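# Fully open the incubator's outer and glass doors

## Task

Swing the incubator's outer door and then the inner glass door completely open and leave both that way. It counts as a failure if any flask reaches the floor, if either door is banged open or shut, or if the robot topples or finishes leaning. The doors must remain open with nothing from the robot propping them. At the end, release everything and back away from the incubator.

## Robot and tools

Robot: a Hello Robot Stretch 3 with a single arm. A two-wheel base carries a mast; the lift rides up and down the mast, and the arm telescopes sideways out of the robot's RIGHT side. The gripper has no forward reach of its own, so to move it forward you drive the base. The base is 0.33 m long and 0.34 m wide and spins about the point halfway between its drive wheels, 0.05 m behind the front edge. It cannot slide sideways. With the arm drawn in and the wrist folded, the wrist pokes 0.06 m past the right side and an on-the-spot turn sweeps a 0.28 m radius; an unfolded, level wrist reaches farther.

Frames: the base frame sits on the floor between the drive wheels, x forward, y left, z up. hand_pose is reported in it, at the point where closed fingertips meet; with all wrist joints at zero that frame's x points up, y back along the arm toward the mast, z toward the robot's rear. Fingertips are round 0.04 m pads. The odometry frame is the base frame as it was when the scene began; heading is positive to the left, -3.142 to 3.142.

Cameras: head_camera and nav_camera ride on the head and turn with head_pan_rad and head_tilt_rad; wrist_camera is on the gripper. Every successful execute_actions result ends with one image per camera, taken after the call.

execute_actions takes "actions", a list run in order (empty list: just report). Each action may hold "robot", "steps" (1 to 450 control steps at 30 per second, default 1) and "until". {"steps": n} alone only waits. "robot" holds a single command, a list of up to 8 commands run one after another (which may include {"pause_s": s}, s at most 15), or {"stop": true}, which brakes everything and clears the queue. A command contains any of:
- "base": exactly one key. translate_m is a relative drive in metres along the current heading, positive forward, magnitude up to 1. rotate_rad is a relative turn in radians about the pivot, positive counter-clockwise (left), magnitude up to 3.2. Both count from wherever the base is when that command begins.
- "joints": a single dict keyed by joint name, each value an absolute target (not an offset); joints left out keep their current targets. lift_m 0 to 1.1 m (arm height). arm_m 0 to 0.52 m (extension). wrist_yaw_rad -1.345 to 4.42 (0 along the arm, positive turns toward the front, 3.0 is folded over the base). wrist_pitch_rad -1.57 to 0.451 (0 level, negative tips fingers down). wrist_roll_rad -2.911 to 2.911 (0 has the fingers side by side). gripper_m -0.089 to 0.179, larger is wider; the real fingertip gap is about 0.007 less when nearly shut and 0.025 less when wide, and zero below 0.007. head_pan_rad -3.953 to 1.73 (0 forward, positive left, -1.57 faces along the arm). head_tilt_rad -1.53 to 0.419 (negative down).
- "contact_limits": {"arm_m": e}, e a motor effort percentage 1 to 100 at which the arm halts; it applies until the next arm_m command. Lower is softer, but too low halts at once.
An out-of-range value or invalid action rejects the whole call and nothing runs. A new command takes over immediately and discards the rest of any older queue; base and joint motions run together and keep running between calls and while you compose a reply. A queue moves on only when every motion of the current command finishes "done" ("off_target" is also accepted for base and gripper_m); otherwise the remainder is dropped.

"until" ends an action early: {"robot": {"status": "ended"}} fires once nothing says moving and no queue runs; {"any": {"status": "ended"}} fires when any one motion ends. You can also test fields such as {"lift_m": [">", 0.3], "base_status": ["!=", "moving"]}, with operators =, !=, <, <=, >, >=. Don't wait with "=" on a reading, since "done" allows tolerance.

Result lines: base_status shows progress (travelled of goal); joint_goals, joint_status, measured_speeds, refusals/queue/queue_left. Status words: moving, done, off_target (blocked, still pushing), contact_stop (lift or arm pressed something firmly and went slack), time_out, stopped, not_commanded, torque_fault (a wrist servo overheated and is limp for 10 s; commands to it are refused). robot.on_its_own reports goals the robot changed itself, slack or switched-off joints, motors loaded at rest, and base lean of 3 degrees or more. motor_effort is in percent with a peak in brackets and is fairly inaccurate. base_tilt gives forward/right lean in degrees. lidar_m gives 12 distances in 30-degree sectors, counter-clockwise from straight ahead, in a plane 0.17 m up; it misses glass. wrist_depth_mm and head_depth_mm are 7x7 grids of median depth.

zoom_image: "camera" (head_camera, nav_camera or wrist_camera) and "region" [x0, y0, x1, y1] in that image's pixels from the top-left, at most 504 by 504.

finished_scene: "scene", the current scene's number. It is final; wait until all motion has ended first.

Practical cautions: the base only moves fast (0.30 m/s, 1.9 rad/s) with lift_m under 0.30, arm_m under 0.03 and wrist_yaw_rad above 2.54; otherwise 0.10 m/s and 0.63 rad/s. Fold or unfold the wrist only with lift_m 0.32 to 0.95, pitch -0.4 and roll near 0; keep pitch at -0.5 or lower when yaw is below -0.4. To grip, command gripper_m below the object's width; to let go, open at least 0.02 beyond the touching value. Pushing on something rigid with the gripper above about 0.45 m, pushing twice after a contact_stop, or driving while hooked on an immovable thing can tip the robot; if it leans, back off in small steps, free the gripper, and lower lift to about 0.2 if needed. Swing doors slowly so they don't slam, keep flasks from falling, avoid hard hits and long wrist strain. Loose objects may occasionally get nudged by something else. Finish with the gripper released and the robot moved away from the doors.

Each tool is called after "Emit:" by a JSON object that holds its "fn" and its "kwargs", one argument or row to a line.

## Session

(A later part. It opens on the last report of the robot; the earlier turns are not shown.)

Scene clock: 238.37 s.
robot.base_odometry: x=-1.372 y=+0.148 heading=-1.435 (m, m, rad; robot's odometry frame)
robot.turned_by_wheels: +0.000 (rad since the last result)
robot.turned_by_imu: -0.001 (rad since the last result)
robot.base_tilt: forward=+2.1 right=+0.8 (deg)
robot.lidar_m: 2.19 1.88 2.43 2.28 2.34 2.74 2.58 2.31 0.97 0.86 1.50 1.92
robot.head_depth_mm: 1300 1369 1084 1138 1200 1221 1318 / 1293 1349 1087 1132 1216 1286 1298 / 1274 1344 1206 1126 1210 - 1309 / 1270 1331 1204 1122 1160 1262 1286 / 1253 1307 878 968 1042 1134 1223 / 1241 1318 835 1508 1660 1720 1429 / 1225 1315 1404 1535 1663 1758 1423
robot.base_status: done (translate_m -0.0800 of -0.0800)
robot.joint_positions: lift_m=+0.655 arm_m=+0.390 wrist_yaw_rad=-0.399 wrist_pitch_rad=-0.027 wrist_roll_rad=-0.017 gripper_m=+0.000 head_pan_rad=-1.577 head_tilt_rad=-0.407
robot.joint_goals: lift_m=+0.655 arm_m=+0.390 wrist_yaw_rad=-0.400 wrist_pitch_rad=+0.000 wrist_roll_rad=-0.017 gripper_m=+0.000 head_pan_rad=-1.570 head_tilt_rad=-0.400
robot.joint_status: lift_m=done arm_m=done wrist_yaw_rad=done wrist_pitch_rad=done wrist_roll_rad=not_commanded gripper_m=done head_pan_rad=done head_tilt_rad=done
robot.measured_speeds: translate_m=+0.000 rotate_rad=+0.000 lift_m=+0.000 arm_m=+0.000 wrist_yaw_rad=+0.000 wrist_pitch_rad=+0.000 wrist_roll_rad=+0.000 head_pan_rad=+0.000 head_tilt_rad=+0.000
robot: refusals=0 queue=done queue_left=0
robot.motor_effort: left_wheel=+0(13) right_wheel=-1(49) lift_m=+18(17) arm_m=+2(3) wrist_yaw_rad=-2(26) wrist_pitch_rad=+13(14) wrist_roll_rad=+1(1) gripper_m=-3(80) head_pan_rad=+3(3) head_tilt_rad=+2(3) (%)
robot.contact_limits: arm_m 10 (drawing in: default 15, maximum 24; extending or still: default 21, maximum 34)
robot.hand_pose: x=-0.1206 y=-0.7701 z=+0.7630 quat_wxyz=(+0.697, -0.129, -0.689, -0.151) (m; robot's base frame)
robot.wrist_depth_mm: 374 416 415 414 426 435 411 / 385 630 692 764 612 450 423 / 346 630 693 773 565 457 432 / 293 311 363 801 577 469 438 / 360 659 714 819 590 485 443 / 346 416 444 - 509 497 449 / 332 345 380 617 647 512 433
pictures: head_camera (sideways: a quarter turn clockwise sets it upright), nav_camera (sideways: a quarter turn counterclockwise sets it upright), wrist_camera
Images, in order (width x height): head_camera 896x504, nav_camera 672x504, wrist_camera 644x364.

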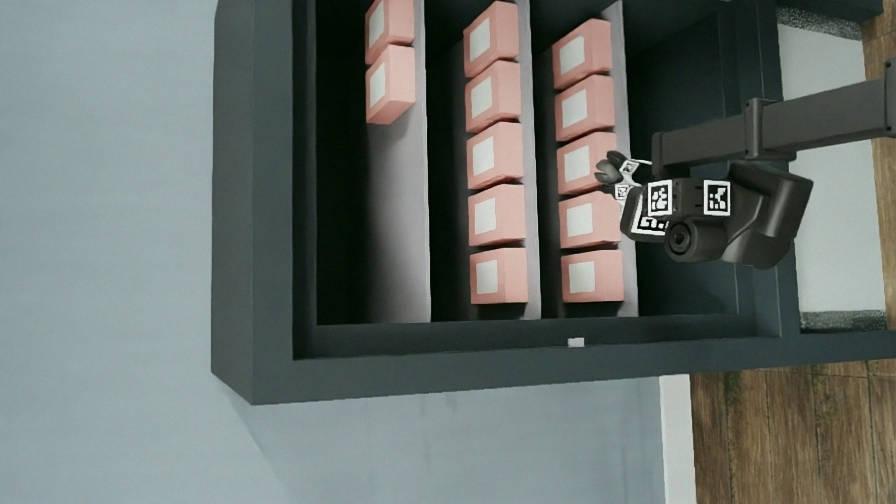

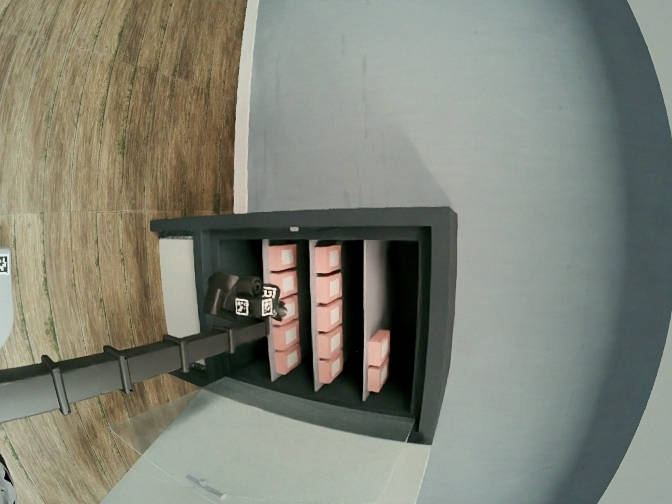

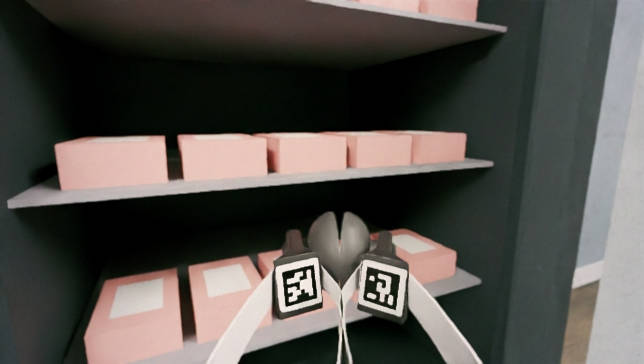

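Emit:
{"fn": "execute_actions", "kwargs": {
  "actions": [
    {"robot":[{"joints":{"arm_m":0.22,"wrist_yaw_rad":0,"head_pan_rad":-1.9,"head_tilt_rad":-0.5}},{"base":{"translate_m":-0.3}}],"steps":400,"until":{"robot":{"status":"ended"}}}
  ]
}}

Scene clock: 245.47 s.
robot.base_odometry: x=-1.412 y=+0.445 heading=-1.435 (m, m, rad; robot's odometry frame)
robot.turned_by_wheels: +0.000 (rad since the last result)
robot.turned_by_imu: -0.001 (rad since the last result)
robot.base_tilt: forward=+2.1 right=+0.8 (deg)
robot.lidar_m: 2.49 2.16 2.40 2.27 2.30 2.43 2.27 2.31 1.60 0.93 0.95 1.96
robot.head_depth_mm: 1595 1708 596 640 688 745 812 / 1510 1602 652 703 764 834 920 / 1455 723 719 781 858 946 1250 / 1395 780 802 880 983 1085 - / 1343 866 925 1020 1141 1246 - / 1292 873 1002 1135 1286 1233 - / 1245 834 1223 1147 1198 1181 1287
robot.base_status: done (translate_m -0.3000 of -0.3000)
robot.joint_positions: lift_m=+0.655 arm_m=+0.220 wrist_yaw_rad=-0.001 wrist_pitch_rad=-0.027 wrist_roll_rad=-0.017 gripper_m=+0.000 head_pan_rad=-1.893 head_tilt_rad=-0.494
robot.joint_goals: lift_m=+0.655 arm_m=+0.220 wrist_yaw_rad=+0.000 wrist_pitch_rad=+0.000 wrist_roll_rad=-0.017 gripper_m=+0.000 head_pan_rad=-1.900 head_tilt_rad=-0.500
robot.joint_status: lift_m=done arm_m=done wrist_yaw_rad=done wrist_pitch_rad=done wrist_roll_rad=not_commanded gripper_m=done head_pan_rad=done head_tilt_rad=done
robot.measured_speeds: translate_m=+0.000 rotate_rad=+0.000 lift_m=+0.000 arm_m=+0.000 wrist_yaw_rad=+0.000 wrist_pitch_rad=+0.000 wrist_roll_rad=+0.000 head_pan_rad=+0.000 head_tilt_rad=+0.000
robot: refusals=0 queue=done queue_left=0
robot.motor_effort: left_wheel=+0(4) right_wheel=+0(6) lift_m=+17(18) arm_m=-2(3) wrist_yaw_rad=+0(2) wrist_pitch_rad=+13(13) wrist_roll_rad=+1(1) gripper_m=-3(3) head_pan_rad=-3(21) head_tilt_rad=-3(10) (%)
robot.hand_pose: x=-0.0216 y=-0.6208 z=+0.7630 quat_wxyz=(+0.713, +0.010, -0.701, -0.010) (m; robot's base frame)
robot.wrist_depth_mm: 462 607 840 529 504 412 303 / 470 652 873 889 559 420 306 / 478 614 897 648 548 432 308 / 480 650 934 950 524 402 312 / 493 605 601 874 543 408 314 / 506 638 846 - 531 415 318 / 512 645 675 665 623 420 322
pictures: head_camera (sideways: a quarter turn clockwise sets it upright), nav_camera (sideways: a quarter turn counterclockwise sets it upright), wrist_camera
Images, in order (width x height): head_camera 896x504, nav_camera 672x504, wrist_camera 644x364.

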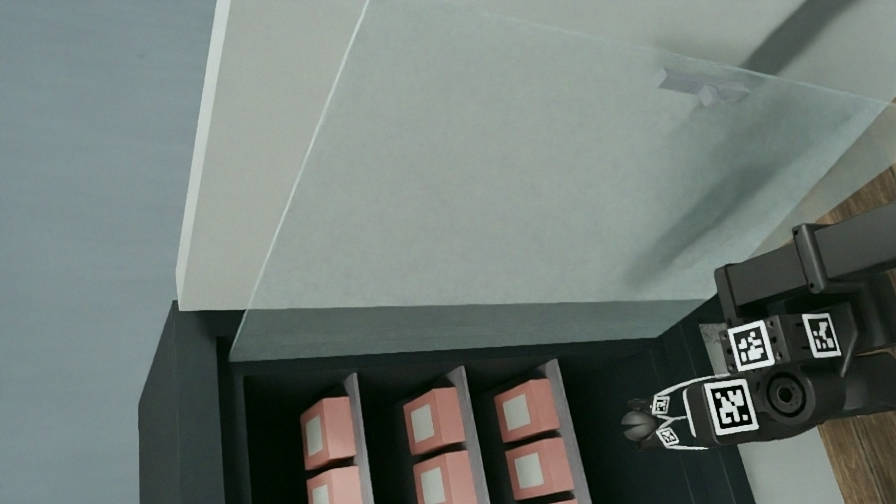

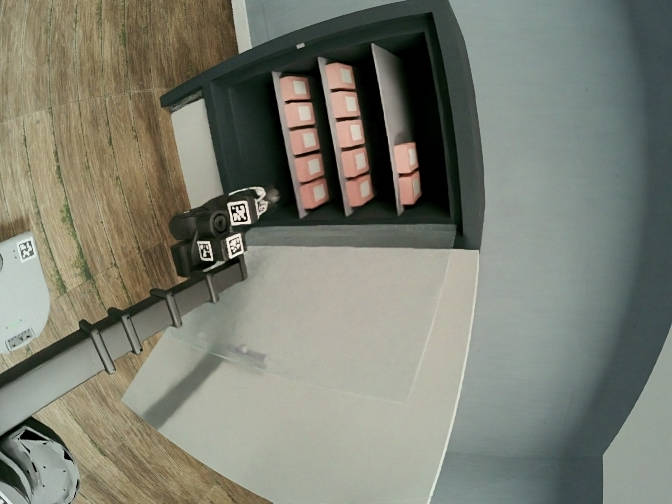

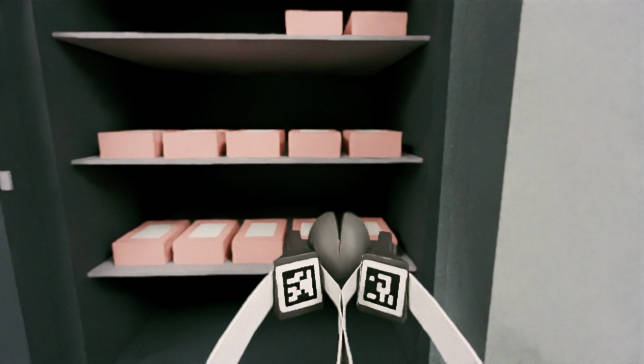

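Push a little more gently, then clear.

Emit:
{"fn": "execute_actions", "kwargs": {
  "actions": [
    {"robot":[{"joints":{"arm_m":0.08}},{"base":{"translate_m":-0.2}}],"steps":400,"until":{"robot":{"status":"ended"}}}
  ]
}}

Scene clock: 251.10 s.
robot.base_odometry: x=-1.439 y=+0.643 heading=-1.435 (m, m, rad; robot's odometry frame)
robot.turned_by_wheels: +0.000 (rad since the last result)
robot.turned_by_imu: -0.001 (rad since the last result)
robot.base_tilt: forward=+2.1 right=+0.8 (deg)
robot.lidar_m: 2.69 2.33 2.37 2.25 2.29 2.21 2.08 2.11 1.62 0.91 0.97 1.98
robot.head_depth_mm: 1612 1778 397 422 455 492 537 / 1541 1675 433 464 504 550 608 / 1475 1586 474 515 566 626 700 / 1409 1506 529 581 646 705 813 / 1356 1413 598 666 752 862 1004 / 1300 696 689 779 894 1034 1342 / 1256 797 818 949 1103 1193 1301
robot.base_status: done (translate_m -0.2000 of -0.2000)
robot.joint_positions: lift_m=+0.655 arm_m=+0.080 wrist_yaw_rad=+0.000 wrist_pitch_rad=-0.027 wrist_roll_rad=-0.017 gripper_m=+0.000 head_pan_rad=-1.893 head_tilt_rad=-0.494
robot.joint_goals: lift_m=+0.655 arm_m=+0.080 wrist_yaw_rad=+0.000 wrist_pitch_rad=+0.000 wrist_roll_rad=-0.017 gripper_m=+0.000 head_pan_rad=-1.900 head_tilt_rad=-0.500
robot.joint_status: lift_m=done arm_m=done wrist_yaw_rad=done wrist_pitch_rad=done wrist_roll_rad=not_commanded gripper_m=done head_pan_rad=done head_tilt_rad=done
robot.measured_speeds: translate_m=+0.000 rotate_rad=+0.000 lift_m=+0.000 arm_m=+0.000 wrist_yaw_rad=+0.000 wrist_pitch_rad=+0.000 wrist_roll_rad=+0.000 head_pan_rad=+0.000 head_tilt_rad=+0.000
robot: refusals=0 queue=done queue_left=0
robot.motor_effort: left_wheel=+0(3) right_wheel=+0(7) lift_m=+17(17) arm_m=-2(2) wrist_yaw_rad=+0(0) wrist_pitch_rad=+13(13) wrist_roll_rad=+1(1) gripper_m=-3(3) head_pan_rad=-2(3) head_tilt_rad=-3(2) (%)
robot.hand_pose: x=-0.0216 y=-0.4808 z=+0.7630 quat_wxyz=(+0.713, +0.010, -0.701, -0.010) (m; robot's base frame)
robot.wrist_depth_mm: 713 920 930 598 354 255 199 / 693 921 952 610 359 258 200 / 673 686 685 632 364 261 202 / 720 974 - 647 368 264 204 / 705 745 749 687 368 268 207 / 705 906 889 - 343 271 209 / 700 719 713 679 417 273 124
pictures: head_camera (sideways: a quarter turn clockwise sets it upright), nav_camera (sideways: a quarter turn counterclockwise sets it upright), wrist_camera
Images, in order (width x height): head_camera 896x504, nav_camera 672x504, wrist_camera 644x364.

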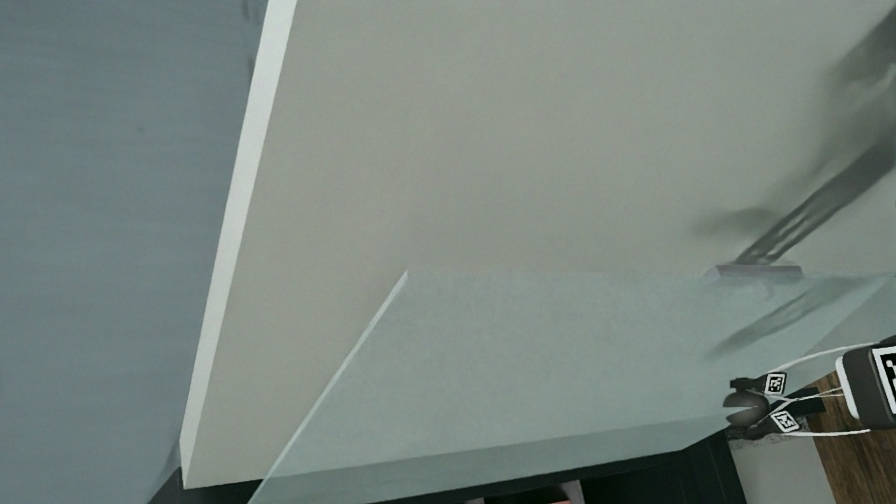

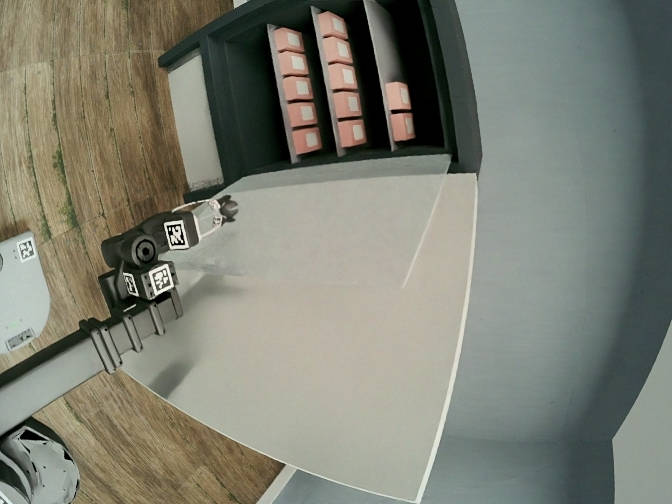

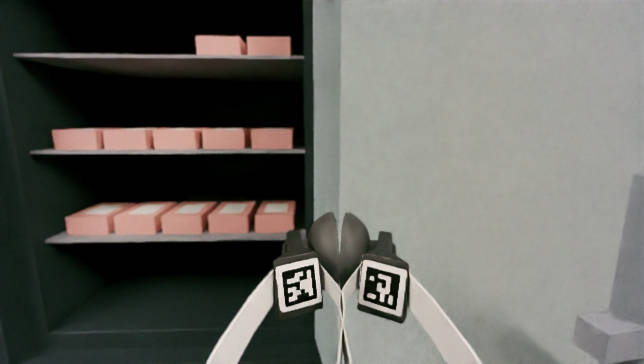

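Emit:
{"fn": "execute_actions", "kwargs": {
  "actions": [
    {"robot":[{"base":{"translate_m":0.1}},{"joints":{"arm_m":0.25}},{"base":{"translate_m":-0.16}}],"steps":400,"until":{"robot":{"status":"ended"}}}
  ]
}}

Scene clock: 258.70 s.
robot.base_odometry: x=-1.447 y=+0.702 heading=-1.434 (m, m, rad; robot's odometry frame)
robot.turned_by_wheels: +0.001 (rad since the last result)
robot.turned_by_imu: +0.017 (rad since the last result)
robot.base_tilt: forward=+6.1 right=+0.7 (deg)
robot.lidar_m: 2.39 2.08 2.36 2.25 2.29 2.16 2.04 2.08 1.61 0.91 0.98 2.00
robot.head_depth_mm: 1587 1745 435 447 473 504 537 / 1521 1656 469 492 524 562 604 / 1448 1575 512 547 587 634 689 / 1394 1494 571 613 665 717 - / 1348 1406 644 700 767 832 1262 / 1294 736 743 818 900 - 1263 / 1251 815 875 978 1105 1189 1302
robot.base_status: done (translate_m -0.1599 of -0.1600)
robot.joint_positions: lift_m=+0.655 arm_m=+0.250 wrist_yaw_rad=-0.001 wrist_pitch_rad=-0.025 wrist_roll_rad=-0.016 gripper_m=+0.000 head_pan_rad=-1.893 head_tilt_rad=-0.495
robot.joint_goals: lift_m=+0.655 arm_m=+0.250 wrist_yaw_rad=+0.000 wrist_pitch_rad=+0.000 wrist_roll_rad=-0.016 gripper_m=+0.000 head_pan_rad=-1.900 head_tilt_rad=-0.500
robot.joint_status: lift_m=done arm_m=done wrist_yaw_rad=done wrist_pitch_rad=done wrist_roll_rad=not_commanded gripper_m=done head_pan_rad=done head_tilt_rad=done
robot.measured_speeds: translate_m=+0.000 rotate_rad=+0.000 lift_m=+0.000 arm_m=+0.000 wrist_yaw_rad=+0.000 wrist_pitch_rad=+0.000 wrist_roll_rad=+0.000 head_pan_rad=+0.000 head_tilt_rad=+0.000
robot: refusals=0 queue=done queue_left=0
robot.on_its_own: base_tilt is 4.0 degrees off its reading at the scene's start (forward=+2.1 right=+0.7); right_wheel is at rest, and its effort (-52) is outside its rest range (-18 to +18)
robot.motor_effort: left_wheel=+9(18) right_wheel=-52(78) lift_m=+22(23) arm_m=+4(3) wrist_yaw_rad=+0(3) wrist_pitch_rad=+12(13) wrist_roll_rad=+1(1) gripper_m=-3(3) head_pan_rad=-2(3) head_tilt_rad=-3(2) (%)
robot.hand_pose: x=-0.0217 y=-0.6501 z=+0.7630 quat_wxyz=(+0.713, +0.009, -0.701, -0.010) (m; robot's base frame)
robot.wrist_depth_mm: 618 580 489 445 276 195 150 / 691 881 879 455 276 195 151 / 512 521 532 464 277 195 150 / 712 932 923 472 278 195 150 / 557 562 573 536 269 195 151 / 718 810 794 - 248 195 151 / 615 631 657 480 296 196 151
pictures: head_camera (sideways: a quarter turn clockwise sets it upright), nav_camera (sideways: a quarter turn counterclockwise sets it upright), wrist_camera
Images, in order (width x height): head_camera 896x504, nav_camera 672x504, wrist_camera 644x364.

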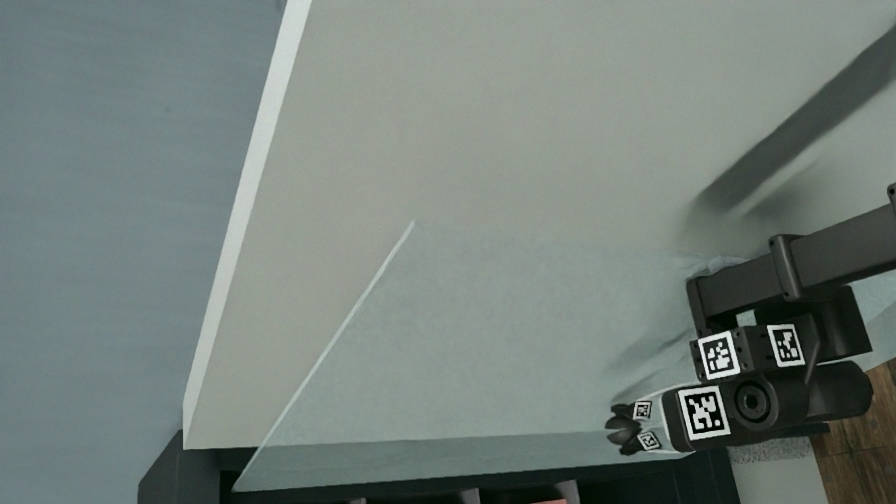

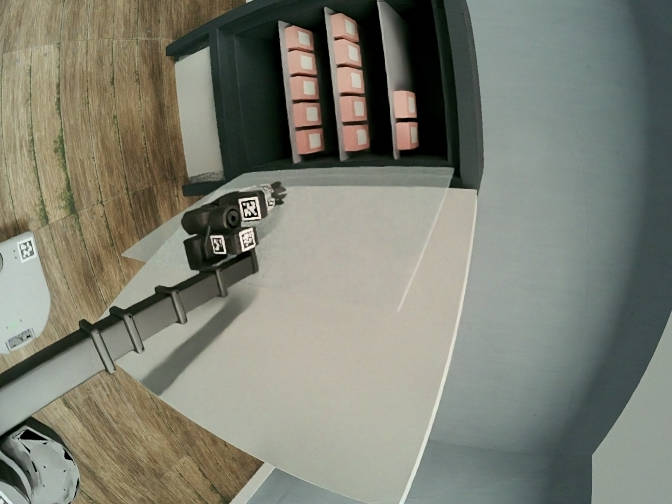

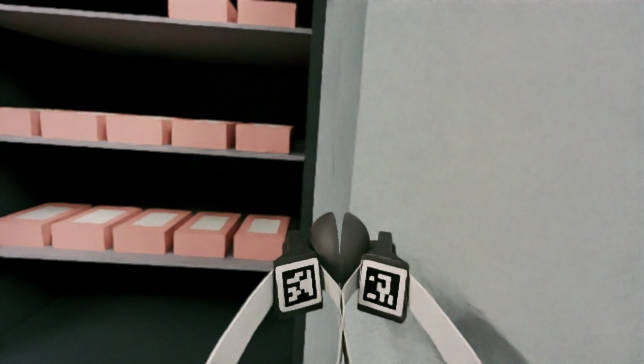

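At the stop. Back off.

Emit:
{"fn": "execute_actions", "kwargs": {
  "actions": [
    {"robot":[{"base":{"translate_m":0.2}},{"joints":{"arm_m":0.0}}],"steps":400,"until":{"robot":{"status":"ended"}}}
  ]
}}

Emit:
{"fn": "finished_scene", "kwargs": {
  "scene": 2
}}

Scene clock: 264.97 s.
robot.base_odometry: x=-1.420 y=+0.504 heading=-1.435 (m, m, rad; robot's odometry frame)
robot.turned_by_wheels: -0.001 (rad since the last result)
robot.turned_by_imu: -0.003 (rad since the last result)
robot.base_tilt: forward=+2.1 right=+0.7 (deg)
robot.lidar_m: 2.54 2.20 2.37 2.26 2.30 2.35 2.22 2.26 1.59 0.93 0.96 1.99
robot.head_depth_mm: 1581 1691 544 582 628 679 738 / 1503 1602 598 643 699 735 842 / 1457 1513 659 716 787 870 980 / 1392 719 740 811 901 1009 1318 / 1342 827 839 947 1059 1232 1343 / 1291 865 953 1075 1213 1239 1342 / 1246 841 1215 1143 1187 1197 1297
robot.base_status: done (translate_m +0.2000 of +0.2000)
robot.joint_positions: lift_m=+0.655 arm_m=+0.002 wrist_yaw_rad=+0.000 wrist_pitch_rad=-0.025 wrist_roll_rad=-0.016 gripper_m=+0.000 head_pan_rad=-1.893 head_tilt_rad=-0.495
robot.joint_goals: lift_m=+0.655 arm_m=+0.000 wrist_yaw_rad=+0.000 wrist_pitch_rad=+0.000 wrist_roll_rad=-0.016 gripper_m=+0.000 head_pan_rad=-1.900 head_tilt_rad=-0.500
robot.joint_status: lift_m=done arm_m=done wrist_yaw_rad=done wrist_pitch_rad=done wrist_roll_rad=not_commanded gripper_m=done head_pan_rad=done head_tilt_rad=done
robot.measured_speeds: translate_m=+0.000 rotate_rad=+0.000 lift_m=+0.000 arm_m=+0.000 wrist_yaw_rad=+0.000 wrist_pitch_rad=+0.000 wrist_roll_rad=+0.000 head_pan_rad=+0.000 head_tilt_rad=+0.000
robot: refusals=0 queue=done queue_left=0
robot.motor_effort: left_wheel=-1(13) right_wheel=+1(58) lift_m=+20(22) arm_m=-2(4) wrist_yaw_rad=+0(3) wrist_pitch_rad=+12(13) wrist_roll_rad=+1(1) gripper_m=-3(3) head_pan_rad=-2(2) head_tilt_rad=-2(4) (%)
robot.hand_pose: x=-0.0214 y=-0.4024 z=+0.7633 quat_wxyz=(+0.713, +0.009, -0.701, -0.009) (m; robot's base frame)
robot.wrist_depth_mm: - 742 - 919 622 442 346 / - 740 - 926 645 447 348 / - 739 762 - 652 455 349 / - 742 - - 680 461 356 / - 742 - 792 667 467 357 / - 768 893 - 609 473 364 / - 738 747 785 735 477 366
pictures: head_camera (sideways: a quarter turn clockwise sets it upright), nav_camera (sideways: a quarter turn counterclockwise sets it upright), wrist_camera
Images, in order (width x height): head_camera 896x504, nav_camera 672x504, wrist_camera 644x364.

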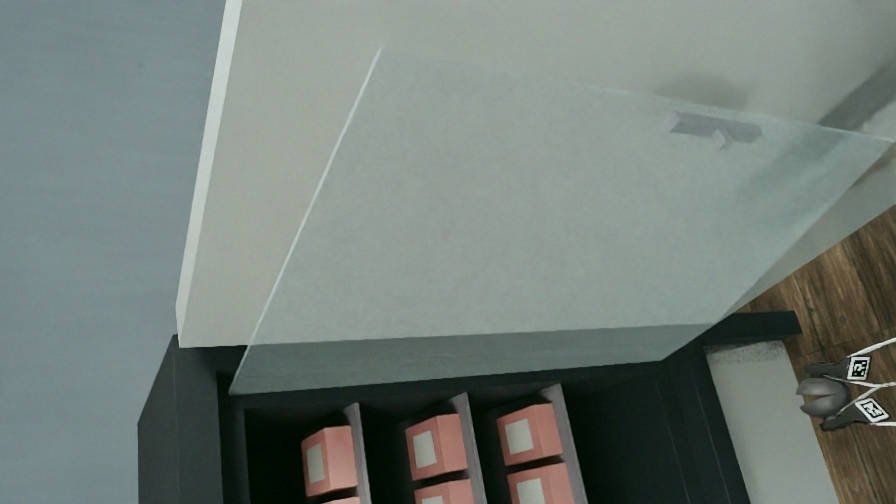

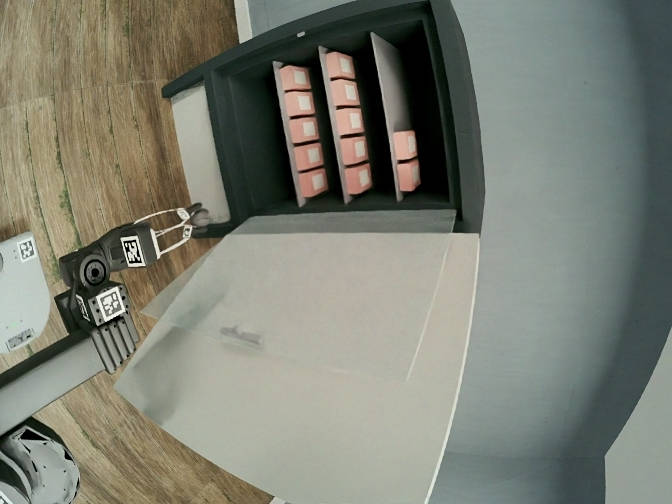

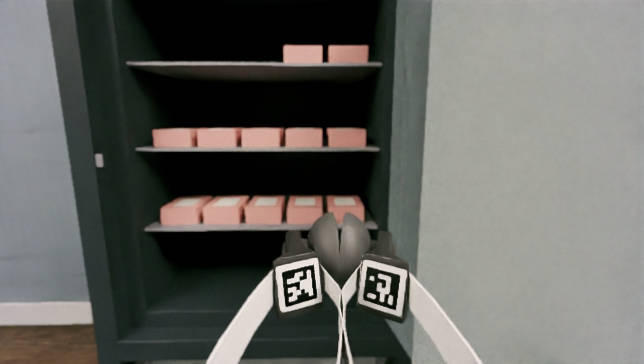

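The scene is finished: the task was done.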